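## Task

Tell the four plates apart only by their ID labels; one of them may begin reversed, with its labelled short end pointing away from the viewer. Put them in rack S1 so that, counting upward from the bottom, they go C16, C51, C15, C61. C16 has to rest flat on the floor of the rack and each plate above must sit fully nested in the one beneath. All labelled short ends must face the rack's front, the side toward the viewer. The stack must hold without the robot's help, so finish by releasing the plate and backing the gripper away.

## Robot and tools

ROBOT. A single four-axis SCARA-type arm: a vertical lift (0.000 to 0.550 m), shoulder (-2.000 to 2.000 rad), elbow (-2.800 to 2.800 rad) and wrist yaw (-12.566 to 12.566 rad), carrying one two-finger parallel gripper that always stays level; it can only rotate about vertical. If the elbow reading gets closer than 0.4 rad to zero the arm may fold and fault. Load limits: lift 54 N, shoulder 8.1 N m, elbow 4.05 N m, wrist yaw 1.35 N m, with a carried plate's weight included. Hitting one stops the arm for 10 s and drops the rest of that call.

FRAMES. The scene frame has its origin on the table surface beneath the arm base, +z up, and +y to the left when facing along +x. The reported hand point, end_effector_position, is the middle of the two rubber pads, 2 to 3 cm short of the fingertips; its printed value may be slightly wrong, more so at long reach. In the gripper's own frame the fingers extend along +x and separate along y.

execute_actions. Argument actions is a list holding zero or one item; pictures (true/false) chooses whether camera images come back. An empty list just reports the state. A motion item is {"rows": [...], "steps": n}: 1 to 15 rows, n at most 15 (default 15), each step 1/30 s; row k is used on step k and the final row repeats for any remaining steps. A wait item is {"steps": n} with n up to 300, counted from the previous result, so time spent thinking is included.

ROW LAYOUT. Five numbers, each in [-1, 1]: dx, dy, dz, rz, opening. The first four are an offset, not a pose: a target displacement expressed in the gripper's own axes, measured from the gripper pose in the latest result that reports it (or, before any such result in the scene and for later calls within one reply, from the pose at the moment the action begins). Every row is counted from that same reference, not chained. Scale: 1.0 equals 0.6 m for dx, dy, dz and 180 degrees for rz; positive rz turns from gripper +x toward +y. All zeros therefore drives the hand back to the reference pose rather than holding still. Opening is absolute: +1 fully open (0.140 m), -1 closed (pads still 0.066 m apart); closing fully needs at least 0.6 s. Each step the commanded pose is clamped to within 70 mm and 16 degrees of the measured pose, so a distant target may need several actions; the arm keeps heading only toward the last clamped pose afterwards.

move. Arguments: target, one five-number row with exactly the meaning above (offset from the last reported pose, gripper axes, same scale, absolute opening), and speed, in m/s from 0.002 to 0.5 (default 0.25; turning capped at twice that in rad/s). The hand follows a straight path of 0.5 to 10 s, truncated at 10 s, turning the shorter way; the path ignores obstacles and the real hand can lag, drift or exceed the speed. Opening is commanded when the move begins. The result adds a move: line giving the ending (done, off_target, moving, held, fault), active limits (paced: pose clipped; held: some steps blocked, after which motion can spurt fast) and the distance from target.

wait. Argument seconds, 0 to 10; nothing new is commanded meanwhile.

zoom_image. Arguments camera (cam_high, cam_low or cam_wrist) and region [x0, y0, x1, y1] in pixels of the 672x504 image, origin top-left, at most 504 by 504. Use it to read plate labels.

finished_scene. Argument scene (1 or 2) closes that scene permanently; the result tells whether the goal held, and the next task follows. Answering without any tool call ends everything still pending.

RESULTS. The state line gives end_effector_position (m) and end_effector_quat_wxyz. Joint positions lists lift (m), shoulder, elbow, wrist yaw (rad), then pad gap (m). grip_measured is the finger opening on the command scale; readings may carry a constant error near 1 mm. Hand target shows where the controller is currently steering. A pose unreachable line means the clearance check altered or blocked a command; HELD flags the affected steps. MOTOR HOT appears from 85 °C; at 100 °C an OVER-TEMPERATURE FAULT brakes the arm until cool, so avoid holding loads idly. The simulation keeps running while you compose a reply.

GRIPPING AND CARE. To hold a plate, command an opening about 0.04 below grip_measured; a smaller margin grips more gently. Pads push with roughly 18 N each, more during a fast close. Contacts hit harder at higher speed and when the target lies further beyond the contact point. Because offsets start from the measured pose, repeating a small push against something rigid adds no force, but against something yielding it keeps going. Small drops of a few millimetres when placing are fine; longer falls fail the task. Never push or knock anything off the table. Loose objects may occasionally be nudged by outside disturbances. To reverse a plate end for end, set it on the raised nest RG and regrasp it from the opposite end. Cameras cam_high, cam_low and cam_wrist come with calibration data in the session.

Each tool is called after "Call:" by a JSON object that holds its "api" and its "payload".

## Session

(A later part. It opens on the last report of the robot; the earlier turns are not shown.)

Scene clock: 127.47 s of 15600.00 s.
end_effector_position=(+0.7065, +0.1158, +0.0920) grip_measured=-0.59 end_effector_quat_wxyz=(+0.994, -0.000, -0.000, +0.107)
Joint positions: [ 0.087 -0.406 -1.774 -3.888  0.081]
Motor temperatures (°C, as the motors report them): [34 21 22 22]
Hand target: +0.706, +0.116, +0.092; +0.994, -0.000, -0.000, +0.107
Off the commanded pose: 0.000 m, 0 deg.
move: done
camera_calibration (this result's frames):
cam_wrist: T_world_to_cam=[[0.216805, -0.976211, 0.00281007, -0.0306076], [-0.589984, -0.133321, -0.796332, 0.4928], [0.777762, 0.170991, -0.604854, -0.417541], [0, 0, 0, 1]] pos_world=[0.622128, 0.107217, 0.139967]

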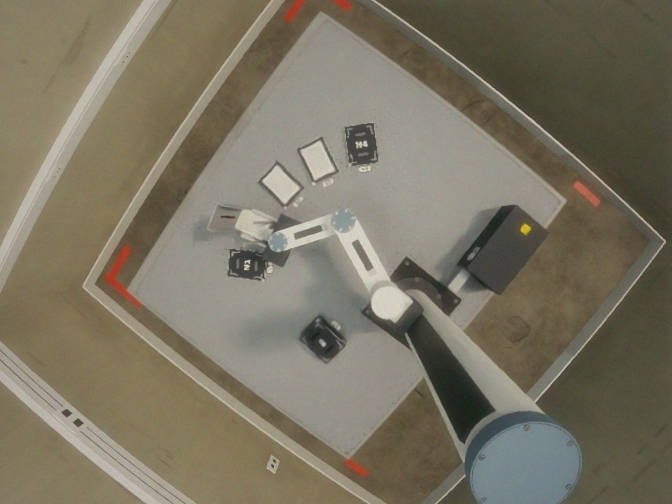

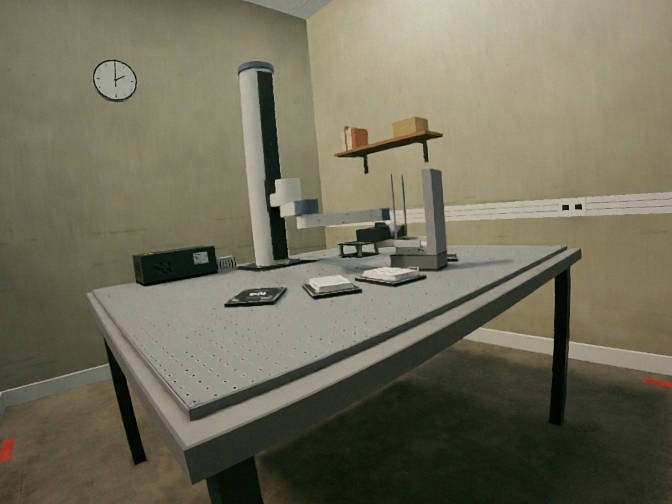

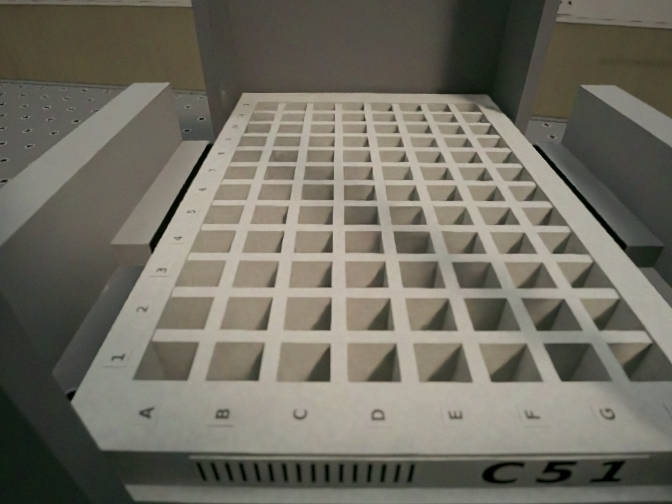

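Call:
{"api": "move", "payload": {"target": [0,0,0,0,0.3]}}

Call:
{"api": "move", "payload": {"target": [-0.2167,0,0,0,0.3], "speed": 0.3}}

Call:
{"api": "zoom_image", "payload": {"camera": "cam_high", "region": [280,300,370,380]}}

Call:
{"api": "zoom_image", "payload": {"camera": "cam_low", "region": [310,220,410,280]}}

Scene clock: 132.17 s of 15600.00 s.
end_effector_position=(+0.7065, +0.1158, +0.0920) grip_measured=+0.30 end_effector_quat_wxyz=(+0.994, -0.000, -0.000, +0.107)
Joint positions: [ 0.087 -0.406 -1.774 -3.888  0.114]
Motor temperatures (°C, as the motors report them): [34 21 22 22]
Hand target: +0.706, +0.116, +0.092; +0.994, -0.000, -0.000, +0.107
Off the commanded pose: 0.000 m, 0 deg.
After step 90, 1.20 s passed at rest.
move: done
camera_calibration (this result's frames):
cam_wrist: T_world_to_cam=[[0.216803, -0.976211, 0.00281007, -0.030606], [-0.589985, -0.13332, -0.796332, 0.4928], [0.777763, 0.170989, -0.604854, -0.417541], [0, 0, 0, 1]] pos_world=[0.622128, 0.107217, 0.139967]

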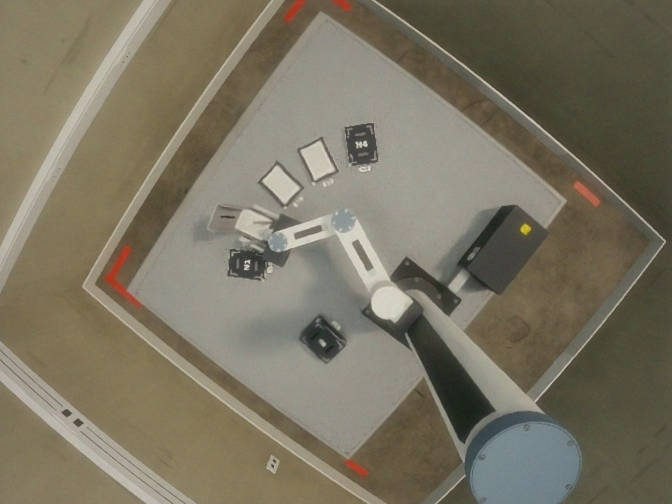

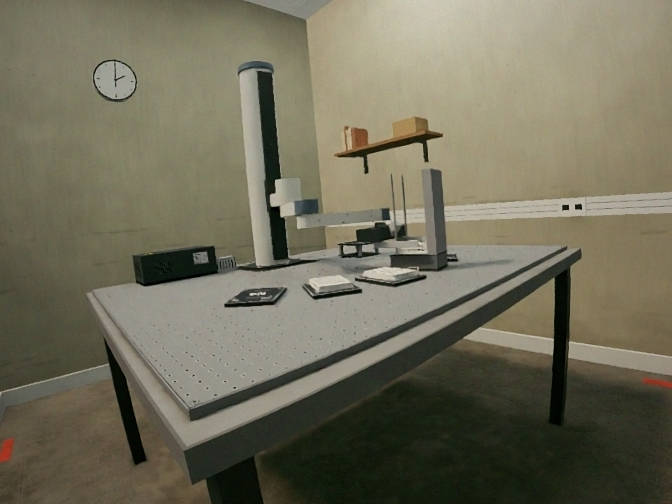

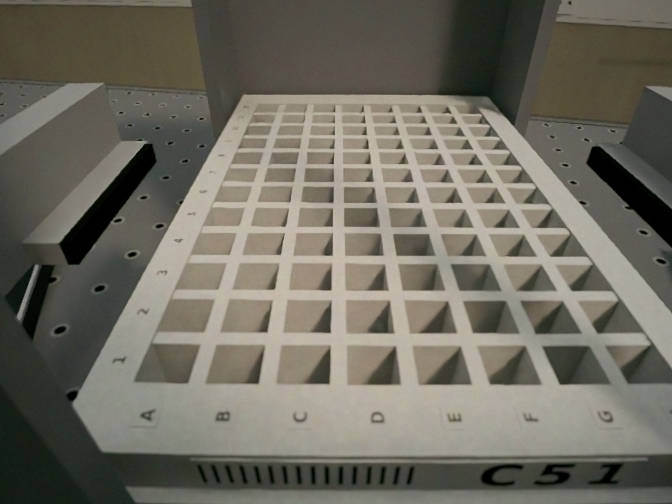

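Scene clock: 133.03 s of 15600.00 s.
end_effector_position=(+0.5793, +0.0883, +0.0920) grip_measured=+0.30 end_effector_quat_wxyz=(+0.994, -0.000, -0.000, +0.107)
Joint positions: [ 0.087 -0.681 -1.099 -4.288  0.114]
Motor temperatures (°C, as the motors report them): [34 21 22 22]
Hand target: +0.579, +0.088, +0.092; +0.994, -0.000, -0.000, +0.107
Off the commanded pose: 0.000 m, 0 deg.
move: done
camera_calibration (this result's frames):
cam_wrist: T_world_to_cam=[[0.217344, -0.976091, 0.00281007, -0.0301846], [-0.589911, -0.133646, -0.796332, 0.414075], [0.777668, 0.17142, -0.604854, -0.31391], [0, 0, 0, 1]] pos_world=[0.494945, 0.0796871, 0.139956]

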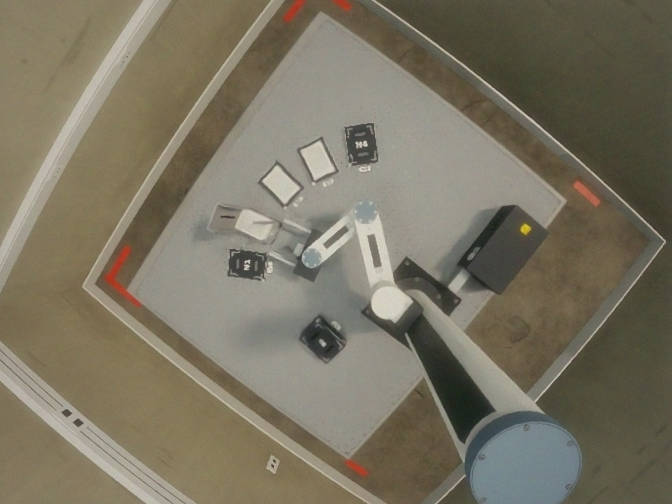

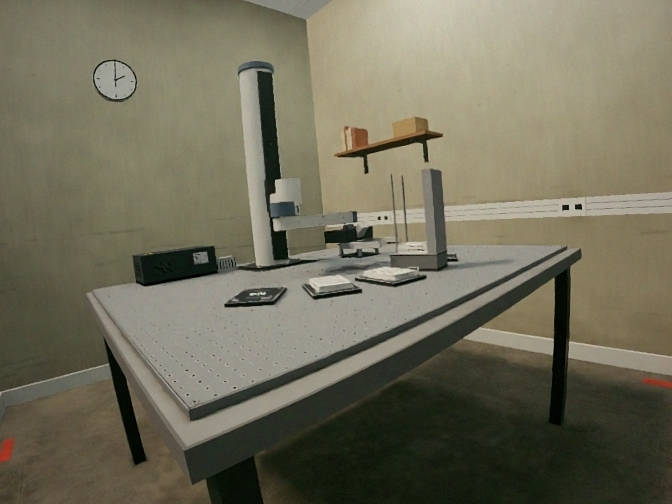

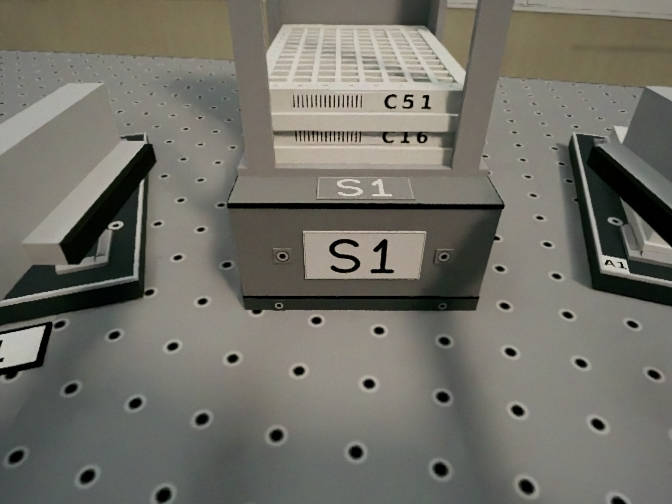

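Region (280, 300, 370, 380) of cam_high's 672x504 image, scaled by 5.600, with more detail than that image has.

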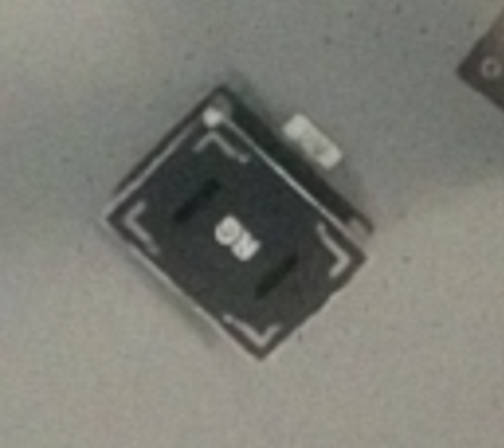

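Region (310, 220, 410, 280) of cam_low's 672x504 image, scaled by 5.040, with more detail than that image has; it fills the top 302 rows of this view, and the rest is white.

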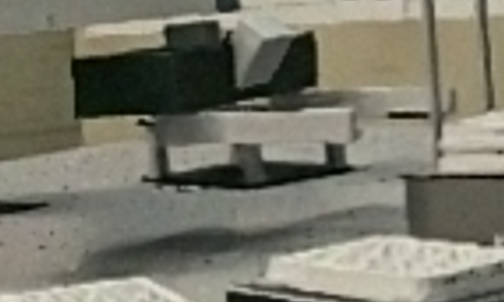

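Call:
{"api": "move", "payload": {"target": [-0.334,0.473,0.08,0.8984,0.3], "speed": 0.5}}

Scene clock: 150.43 s of 15600.00 s.
end_effector_position=(+0.3232, +0.3229, +0.1400) grip_measured=+0.30 end_effector_quat_wxyz=(+0.052, -0.000, -0.000, +0.999)
Joint positions: [ 0.135  0.248 -1.886 -1.608  0.114]
Motor temperatures (°C, as the motors report them): [34 21 22 22]
Hand target: +0.323, +0.323, +0.140; +0.052, -0.000, -0.000, +0.999
Off the commanded pose: 0.000 m, 0 deg.
After step 90, 11.10 s passed at rest.
move: done
camera_calibration (this result's frames):
cam_wrist: T_world_to_cam=[[0.0999377, 0.99499, 0.00281007, -0.344195], [0.602052, -0.0582216, -0.796332, -0.0770312], [-0.792178, 0.0812753, -0.604854, 0.410546], [0, 0, 0, 1]] pos_world=[0.406, 0.304618, 0.187945]

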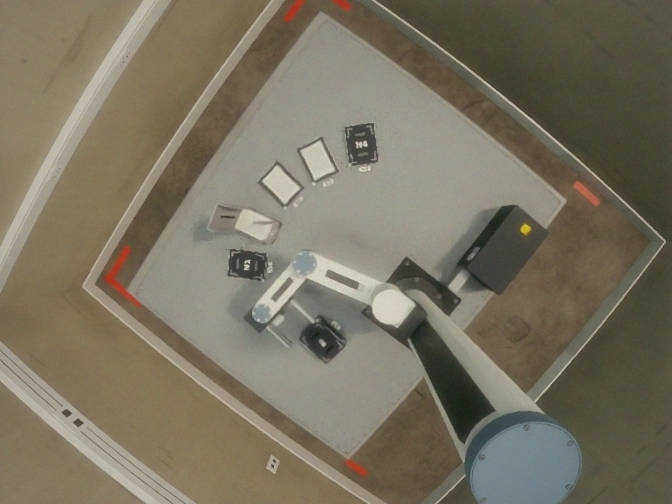

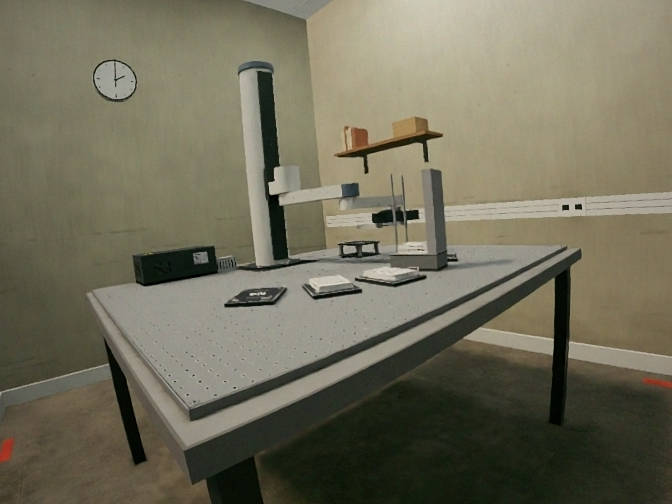

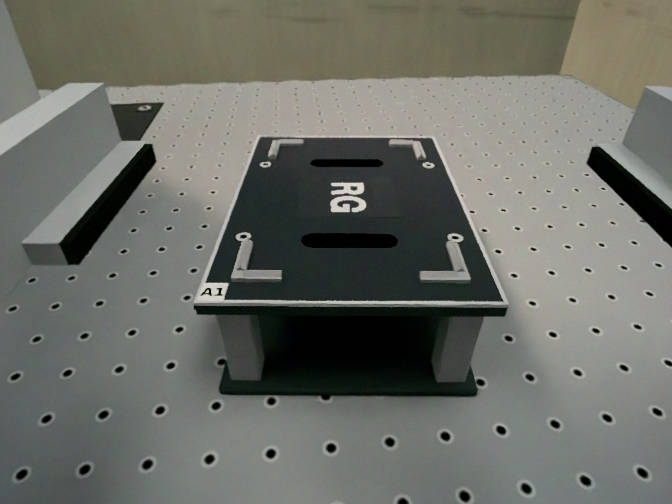

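Call:
{"api": "zoom_image", "payload": {"camera": "cam_wrist", "region": [220,110,490,300]}}

Call:
{"api": "zoom_image", "payload": {"camera": "cam_wrist", "region": [190,220,350,320]}}

Call:
{"api": "zoom_image", "payload": {"camera": "cam_wrist", "region": [360,220,520,320]}}

Region (220, 110, 490, 300) of cam_wrist's 672x504 image, scaled by 1.867, with more detail than that image has; it fills the top 355 rows of this view, and the rest is white.

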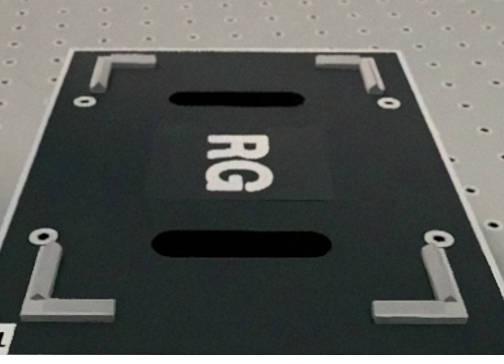

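Region (190, 220, 350, 320) of cam_wrist's 672x504 image, scaled by 3.150, with more detail than that image has; it fills the top 315 rows of this view, and the rest is white.

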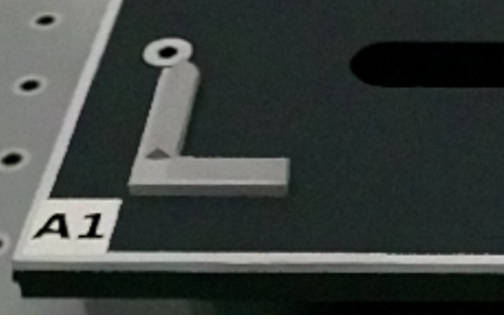

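Region (360, 220, 520, 320) of cam_wrist's 672x504 image, scaled by 3.150, with more detail than that image has; it fills the top 315 rows of this view, and the rest is white.

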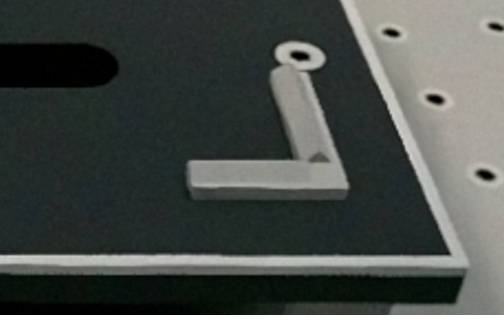

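Call:
{"api": "move", "payload": {"target": [-0.5547,0.5707,-0.083,-0.995,0.3], "speed": 0.5}}

Call:
{"api": "zoom_image", "payload": {"camera": "cam_wrist", "region": [220,110,490,300]}}

Scene clock: 179.93 s of 15600.00 s.
end_effector_position=(+0.6181, -0.0522, +0.0902) grip_measured=+0.30 end_effector_quat_wxyz=(+0.999, -0.000, -0.000, -0.044)
Joint positions: [ 0.085 -0.97  -1.251 -4.151  0.114]
Motor temperatures (°C, as the motors report them): [34 21 22 22]
Hand target: +0.618, -0.052, +0.090; +0.999, -0.000, -0.000, -0.044
Off the commanded pose: 0.000 m, 0 deg.
After step 90, 22.97 s passed at rest.
move: done
camera_calibration (this result's frames):
cam_wrist: T_world_to_cam=[[-0.0840086, -0.996461, 0.00281007, 0.00941781], [-0.602906, 0.0485835, -0.796332, 0.434313], [0.793377, -0.0685929, -0.604854, -0.343347], [0, 0, 0, 1]] pos_world=[0.535044, -0.0352671, 0.138156]

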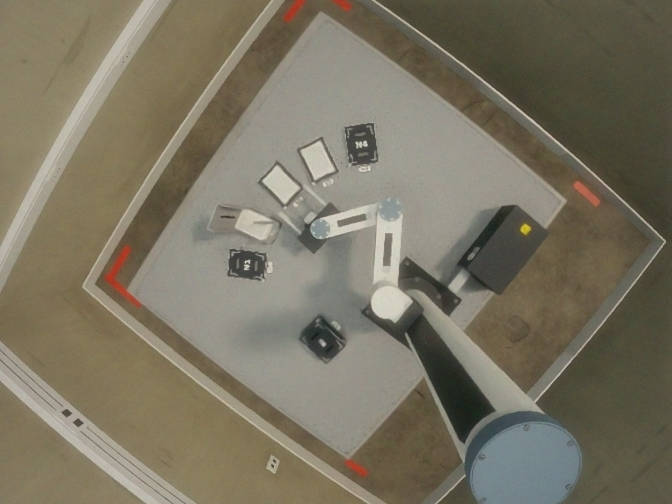

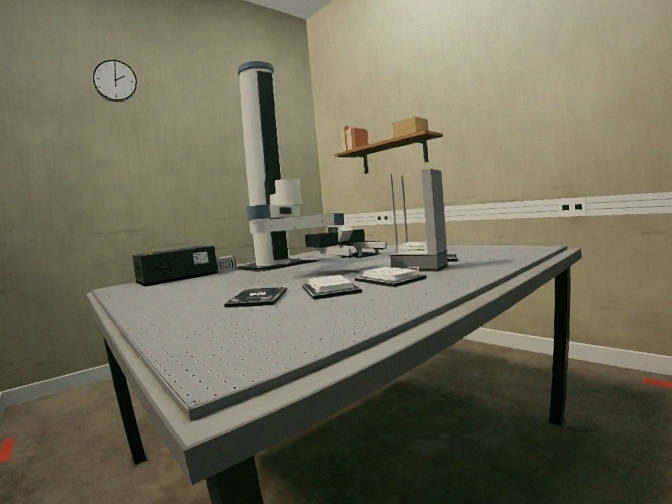

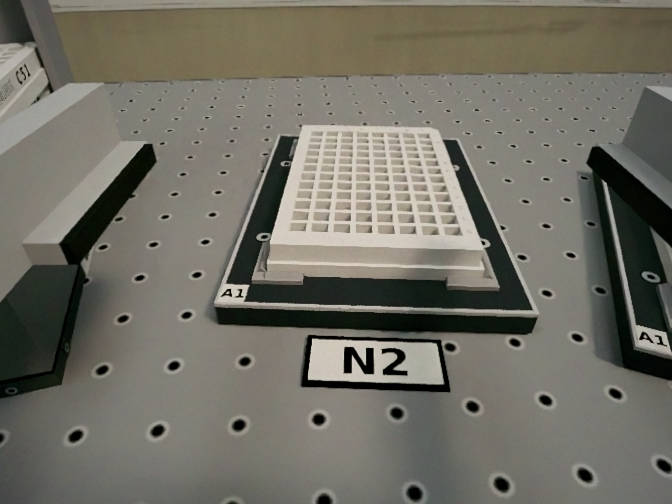

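Region (220, 110, 490, 300) of cam_wrist's 672x504 image, scaled by 1.867, with more detail than that image has; it fills the top 355 rows of this view, and the rest is white.

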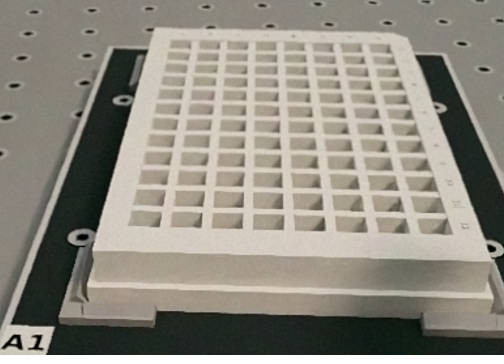

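Call:
{"api": "move", "payload": {"target": [0.1823,-0.0135,-0.0895,-0.0125,0.1], "speed": 0.25}}

Scene clock: 185.20 s of 15600.00 s.
end_effector_position=(+0.7264, -0.0700, +0.0365) grip_measured=+0.10 end_effector_quat_wxyz=(+0.998, -0.000, -0.000, -0.064)
Joint positions: [ 0.031 -0.714 -1.849 -3.848  0.107]
Motor temperatures (°C, as the motors report them): [34 21 22 22]
Hand target: +0.726, -0.070, +0.037; +0.998, -0.000, -0.000, -0.064
Off the commanded pose: 0.000 m, 0 deg.
After step 90, 1.37 s passed at rest.
move: done
camera_calibration (this result's frames):
cam_wrist: T_world_to_cam=[[-0.123292, -0.992366, 0.00281007, 0.0297561], [-0.600517, 0.0723534, -0.796332, 0.457588], [0.790049, -0.0998686, -0.604854, -0.462734], [0, 0, 0, 1]] pos_world=[0.644041, -0.0497918, 0.0844217]

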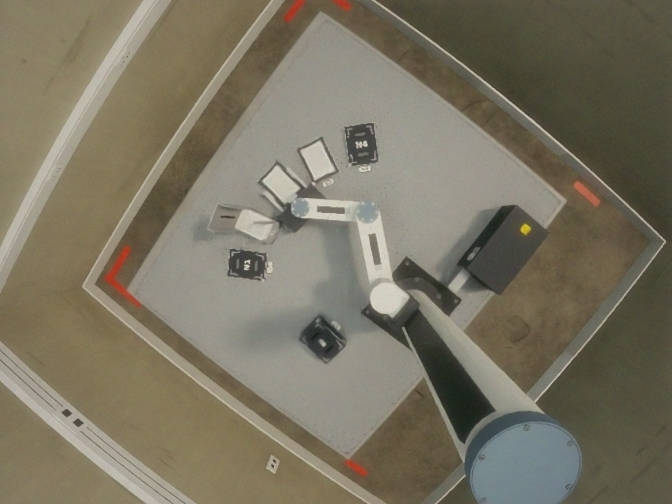

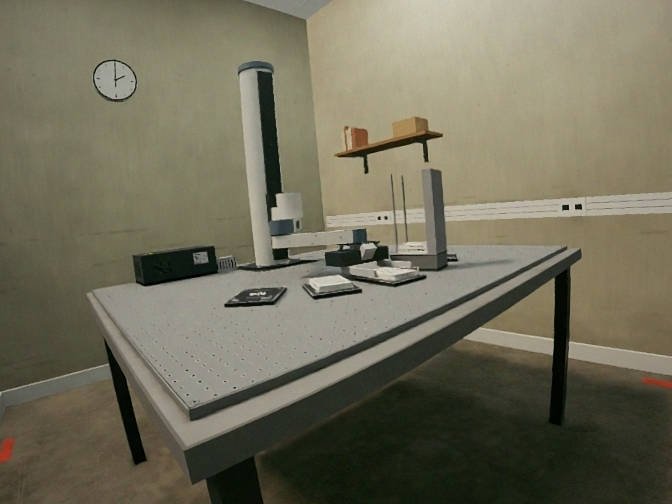

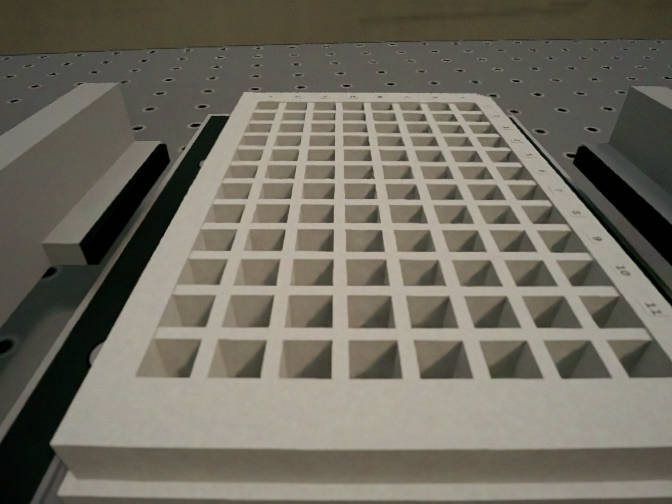

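Call:
{"api": "execute_actions", "payload": {"actions": [{"rows":[[0.0008,0,0,0,-0.52],[0.0008,0,0,0,-0.52],[0.0008,0,0,0,-0.52],[0.0008,0,0,0,-0.52],[0.0008,0,0,0,-0.52],[0.0008,0,0,0,-0.52],[0.0008,0,0,0,-0.52],[0.0008,0,0,0,-0.54],[0.0008,0,0,0,-0.56],[0.0008,0,0,0,-0.58],[0.0008,0,0,0,-0.6],[0.0008,0,0,0,-0.62],[0.0008,0,0,0,-0.64]],"steps":15}], "pictures": false}}

Call:
{"api": "move", "payload": {"target": [0,0,0.04,0,-0.64], "speed": 0.2}}

Call:
{"api": "move", "payload": {"target": [-0.3333,0,0.09,0.0833,-0.64], "speed": 0.35}}

Scene clock: 195.53 s of 15600.00 s.
end_effector_position=(+0.7268, -0.0701, +0.0365) grip_measured=-0.59 end_effector_quat_wxyz=(+0.998, -0.000, -0.000, -0.064)
Joint positions: [ 0.031 -0.713 -1.852 -3.847  0.081]
Motor temperatures (°C, as the motors report them): [34 21 22 22]
Hand target: +0.727, -0.070, +0.036; +0.998, -0.000, -0.000, -0.064
Off the commanded pose: 0.000 m, 0 deg.
Steps of this call (steps 1 to 90: nothing new was sent; then 6.83 s passed at rest; steps 91 to 105: all 15 steps of this action). Readings (end_effector_position):
91: (+0.7264, -0.0700, +0.0365)
92: (+0.7268, -0.0701, +0.0365)
94: (+0.7268, -0.0701, +0.0365)
98: (+0.7268, -0.0701, +0.0365)
105: the state above

Scene clock: 196.47 s of 15600.00 s.
end_effector_position=(+0.7268, -0.0701, +0.0605) grip_measured=-0.59 end_effector_quat_wxyz=(+0.998, -0.000, -0.000, -0.064)
Joint positions: [ 0.055 -0.713 -1.852 -3.847  0.081]
Motor temperatures (°C, as the motors report them): [34 21 22 22]
Hand target: +0.727, -0.070, +0.060; +0.998, -0.000, -0.000, -0.064
Off the commanded pose: 0.000 m, 0 deg.
move: done
camera_calibration (this result's frames):
cam_wrist: T_world_to_cam=[[-0.123597, -0.992329, 0.00281007, 0.0298907], [-0.600495, 0.0725381, -0.796332, 0.476995], [0.790019, -0.100112, -0.604854, -0.448565], [0, 0, 0, 1]] pos_world=[0.644503, -0.0498455, 0.108446]

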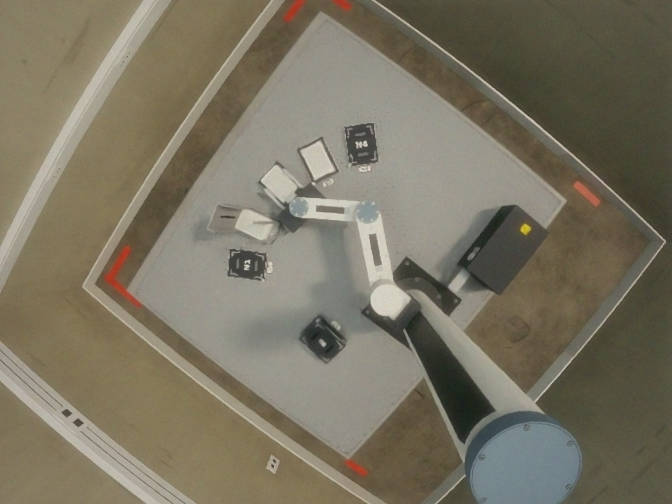

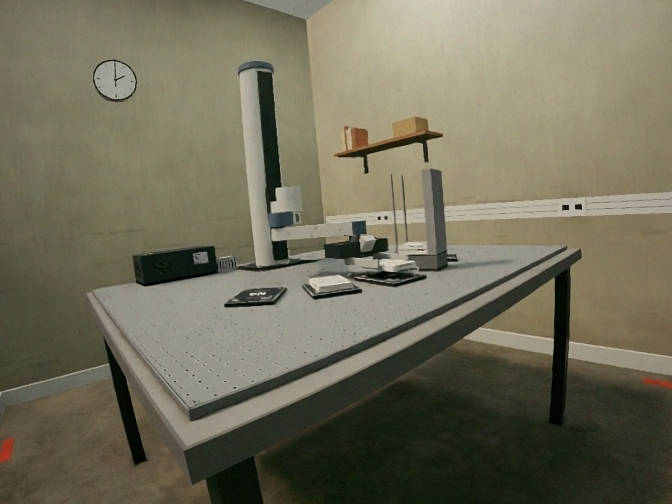

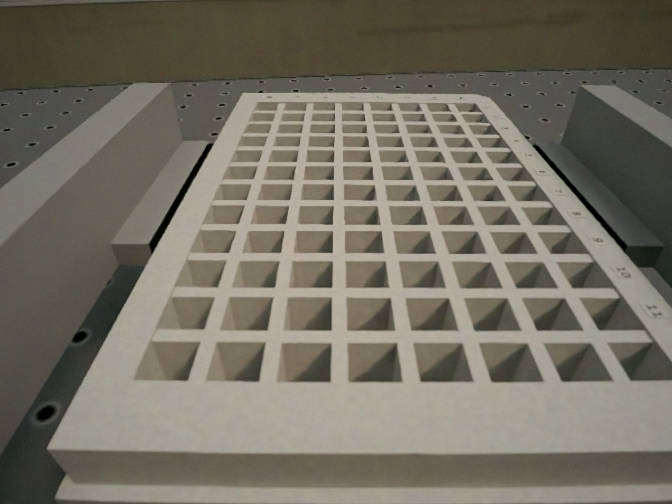

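Scene clock: 197.53 s of 15600.00 s.
end_effector_position=(+0.5283, -0.0442, +0.1145) grip_measured=-0.59 end_effector_quat_wxyz=(+0.998, -0.000, -0.000, +0.067)
Joint positions: [ 0.11  -1.255 -0.877 -4.018  0.081]
Motor temperatures (°C, as the motors report them): [34 21 22 22]
Hand target: +0.528, -0.044, +0.114; +0.998, -0.000, -0.000, +0.067
Off the commanded pose: 0.000 m, 0 deg.
move: done
camera_calibration (this result's frames):
cam_wrist: T_world_to_cam=[[0.137783, -0.990458, 0.00281007, -0.107152], [-0.598779, -0.0855558, -0.796332, 0.391052], [0.788974, 0.108039, -0.604854, -0.246737], [0, 0, 0, 1]] pos_world=[0.443586, -0.0460152, 0.162468]

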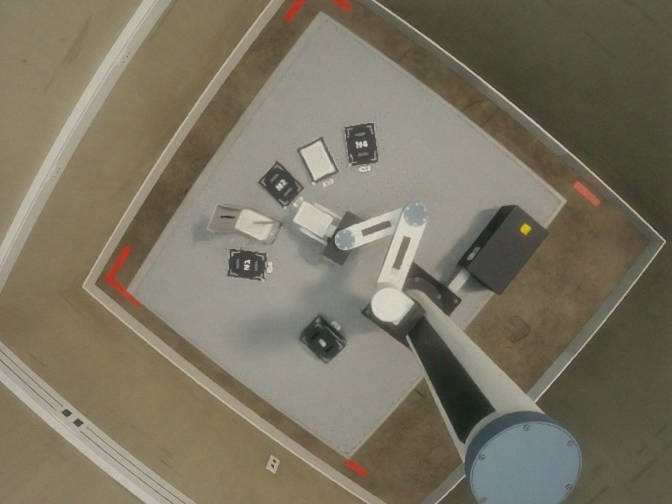

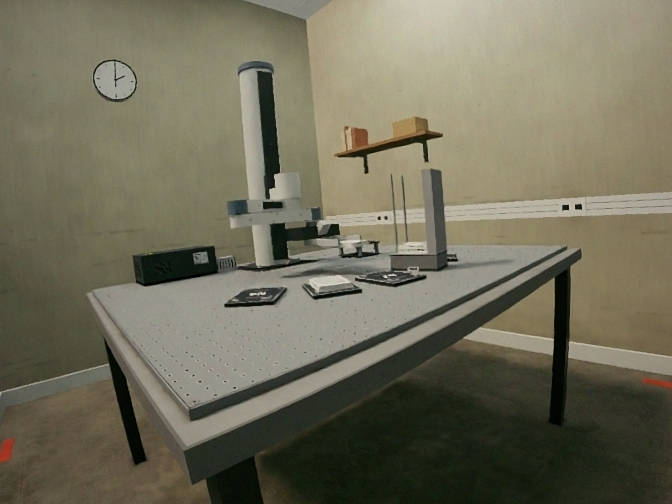

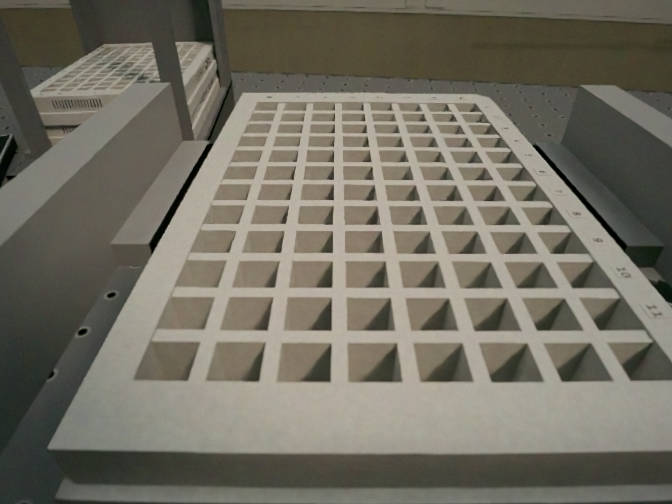

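Call:
{"api": "move", "payload": {"target": [-0.4444,0.6918,-0.0242,0.9219,-0.64], "speed": 0.5}}

Call:
{"api": "move", "payload": {"target": [0,0,-0.015,0,-0.64], "speed": 0.02}}

Call:
{"api": "zoom_image", "payload": {"camera": "cam_low", "region": [320,220,400,270]}}

Scene clock: 206.77 s of 15600.00 s.
end_effector_position=(+0.2091, +0.3315, +0.1000) grip_measured=-0.59 end_effector_quat_wxyz=(+0.056, -0.000, -0.000, +0.998)
Joint positions: [ 0.095  0.341 -1.524 -2.07   0.081]
Motor temperatures (°C, as the motors report them): [34 21 22 22]
Hand target: +0.209, +0.331, +0.100; +0.056, -0.000, -0.000, +0.998
Off the commanded pose: 0.000 m, 0 deg.
After step 90, 2.83 s passed at rest.
move: done
camera_calibration (this result's frames):
cam_wrist: T_world_to_cam=[[0.106985, 0.994257, 0.00281007, -0.34242], [0.601624, -0.0624856, -0.796332, -0.038149], [-0.791582, 0.0868857, -0.604854, 0.293265], [0, 0, 0, 1]] pos_world=[0.291728, 0.312589, 0.147965]

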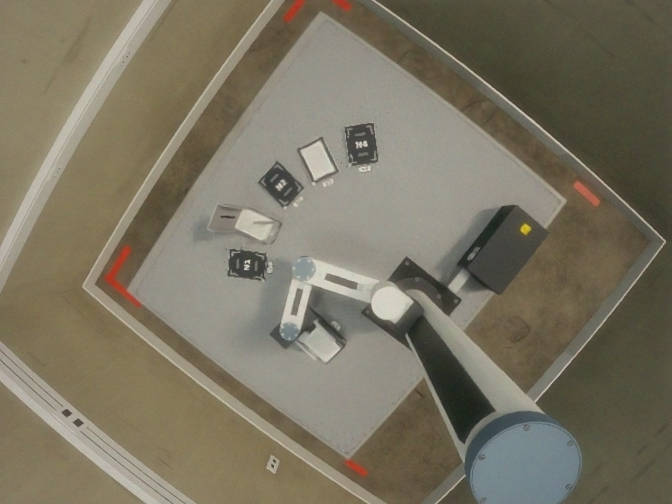

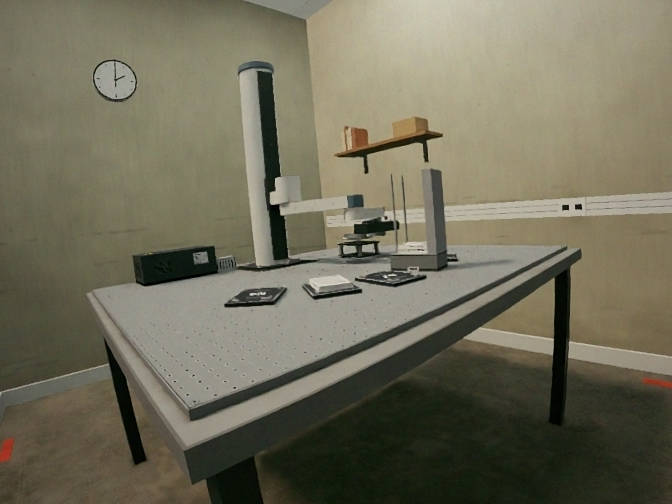

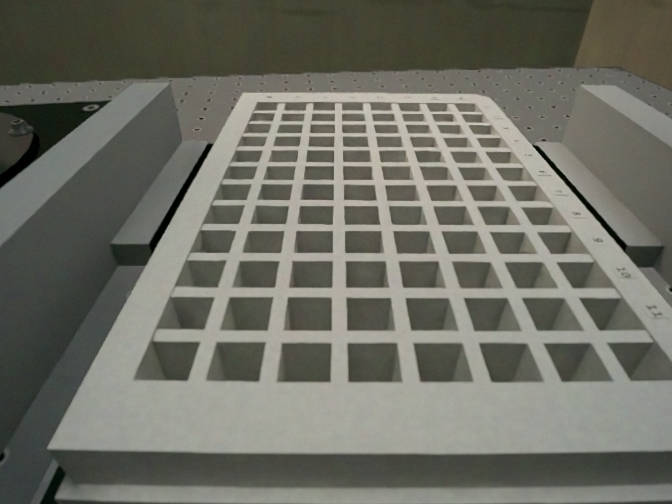

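Scene clock: 207.47 s of 15600.00 s.
end_effector_position=(+0.2091, +0.3315, +0.0910) grip_measured=-0.59 end_effector_quat_wxyz=(+0.056, -0.000, -0.000, +0.998)
Joint positions: [ 0.086  0.341 -1.524 -2.07   0.081]
Motor temperatures (°C, as the motors report them): [34 21 22 22]
Hand target: +0.209, +0.331, +0.091; +0.056, -0.000, -0.000, +0.998
Off the commanded pose: 0.000 m, 0 deg.
move: done
camera_calibration (this result's frames):
cam_wrist: T_world_to_cam=[[0.106959, 0.994259, 0.00281007, -0.34239], [0.601626, -0.0624703, -0.796332, -0.0453532], [-0.791585, 0.0868657, -0.604854, 0.287794], [0, 0, 0, 1]] pos_world=[0.291721, 0.312591, 0.13892]

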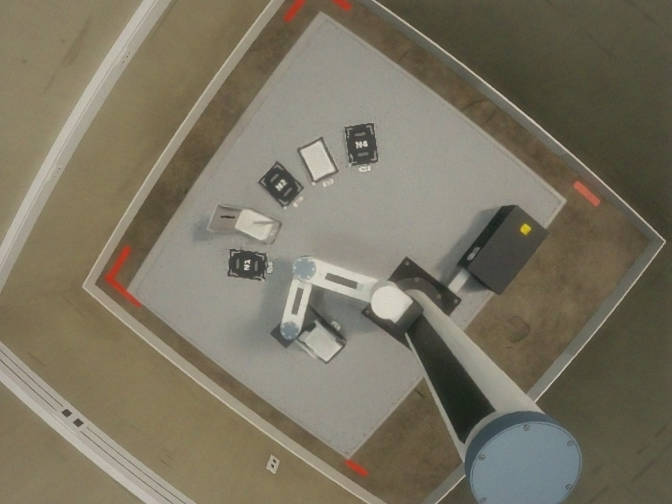

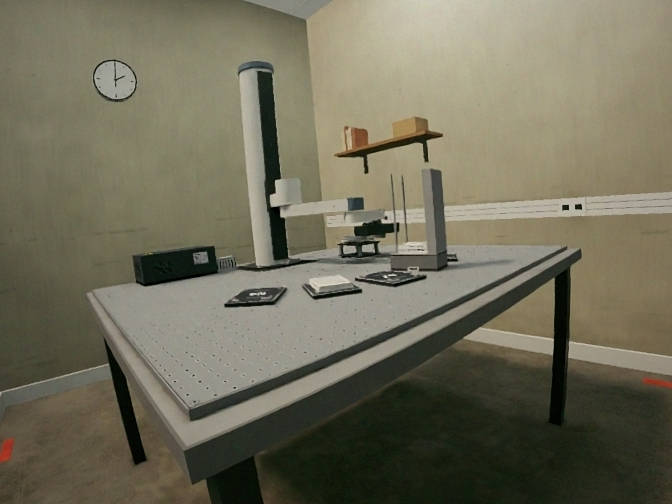

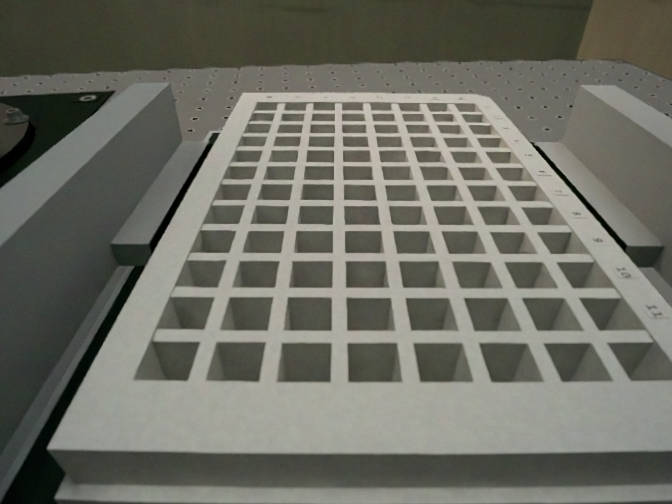

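Region (320, 220, 400, 270) of cam_low's 672x504 image, scaled by 6.300, with more detail than that image has; it fills the top 315 rows of this view, and the rest is white.

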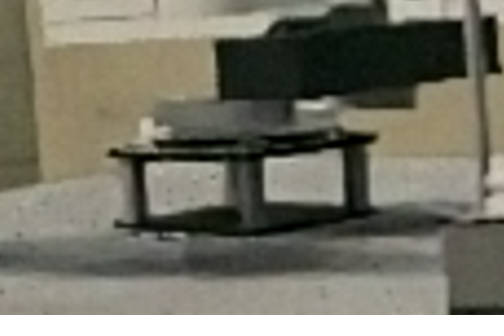

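Call:
{"api": "move", "payload": {"target": [0.0005,-0.0003,-0.0075,0,-0.64], "speed": 0.01}}

Call:
{"api": "zoom_image", "payload": {"camera": "cam_wrist", "region": [180,80,560,180]}}

Scene clock: 211.60 s of 15600.00 s.
end_effector_position=(+0.2088, +0.3316, +0.0864) grip_measured=-0.59 end_effector_quat_wxyz=(+0.055, -0.000, -0.000, +0.998)
Joint positions: [ 0.081  0.342 -1.525 -2.07   0.081]
Motor temperatures (°C, as the motors report them): [34 21 22 22]
Hand target: +0.209, +0.332, +0.086; +0.056, -0.000, -0.000, +0.998
Off the commanded pose: 0.000 m, 0 deg.
After step 90, 0.43 s passed at rest.
move: done
camera_calibration (this result's frames):
cam_wrist: T_world_to_cam=[[0.106409, 0.994319, 0.00281007, -0.342341], [0.60166, -0.0621372, -0.796332, -0.0488897], [-0.791633, 0.0864274, -0.604854, 0.284972], [0, 0, 0, 1]] pos_world=[0.291436, 0.312729, 0.134396]

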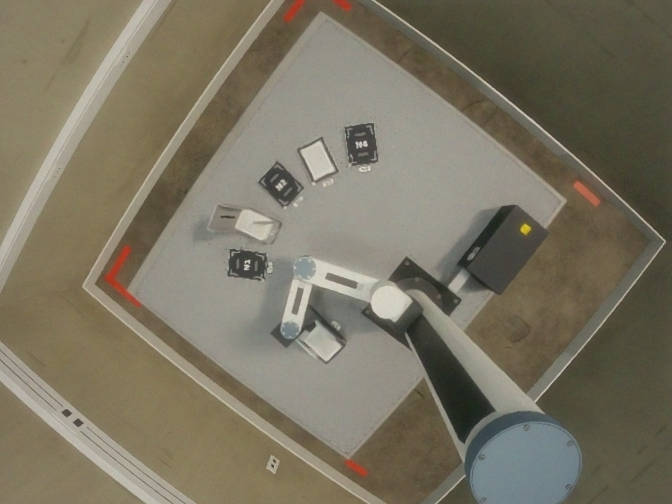

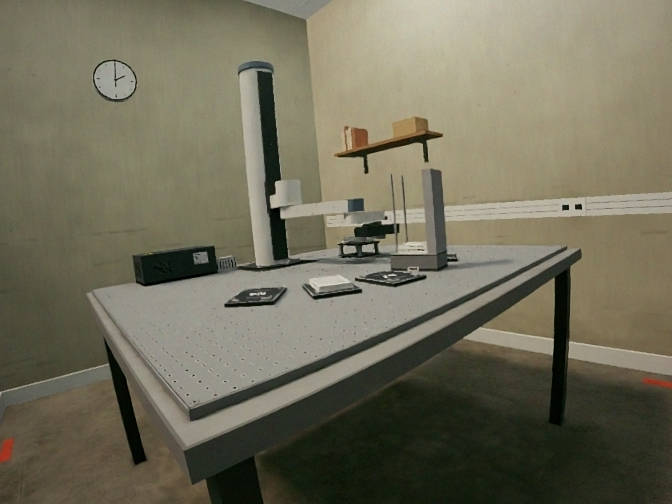

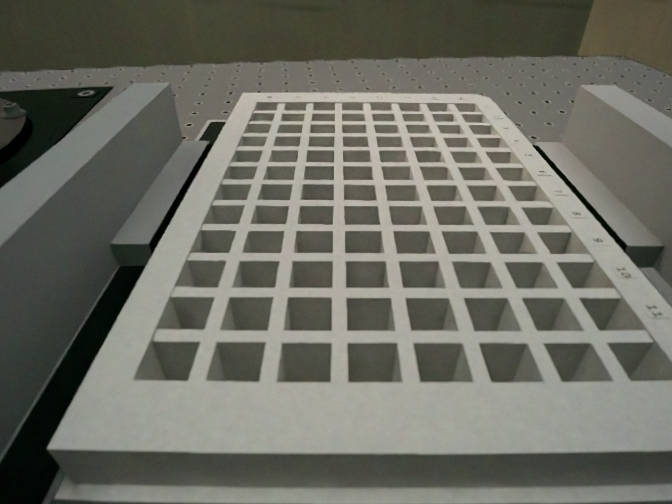

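Region (180, 80, 560, 180) of cam_wrist's 672x504 image, scaled by 1.326, with more detail than that image has; it fills the top 133 rows of this view, and the rest is white.

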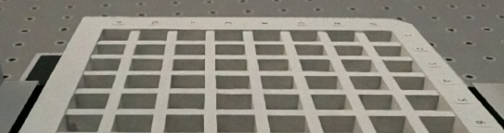

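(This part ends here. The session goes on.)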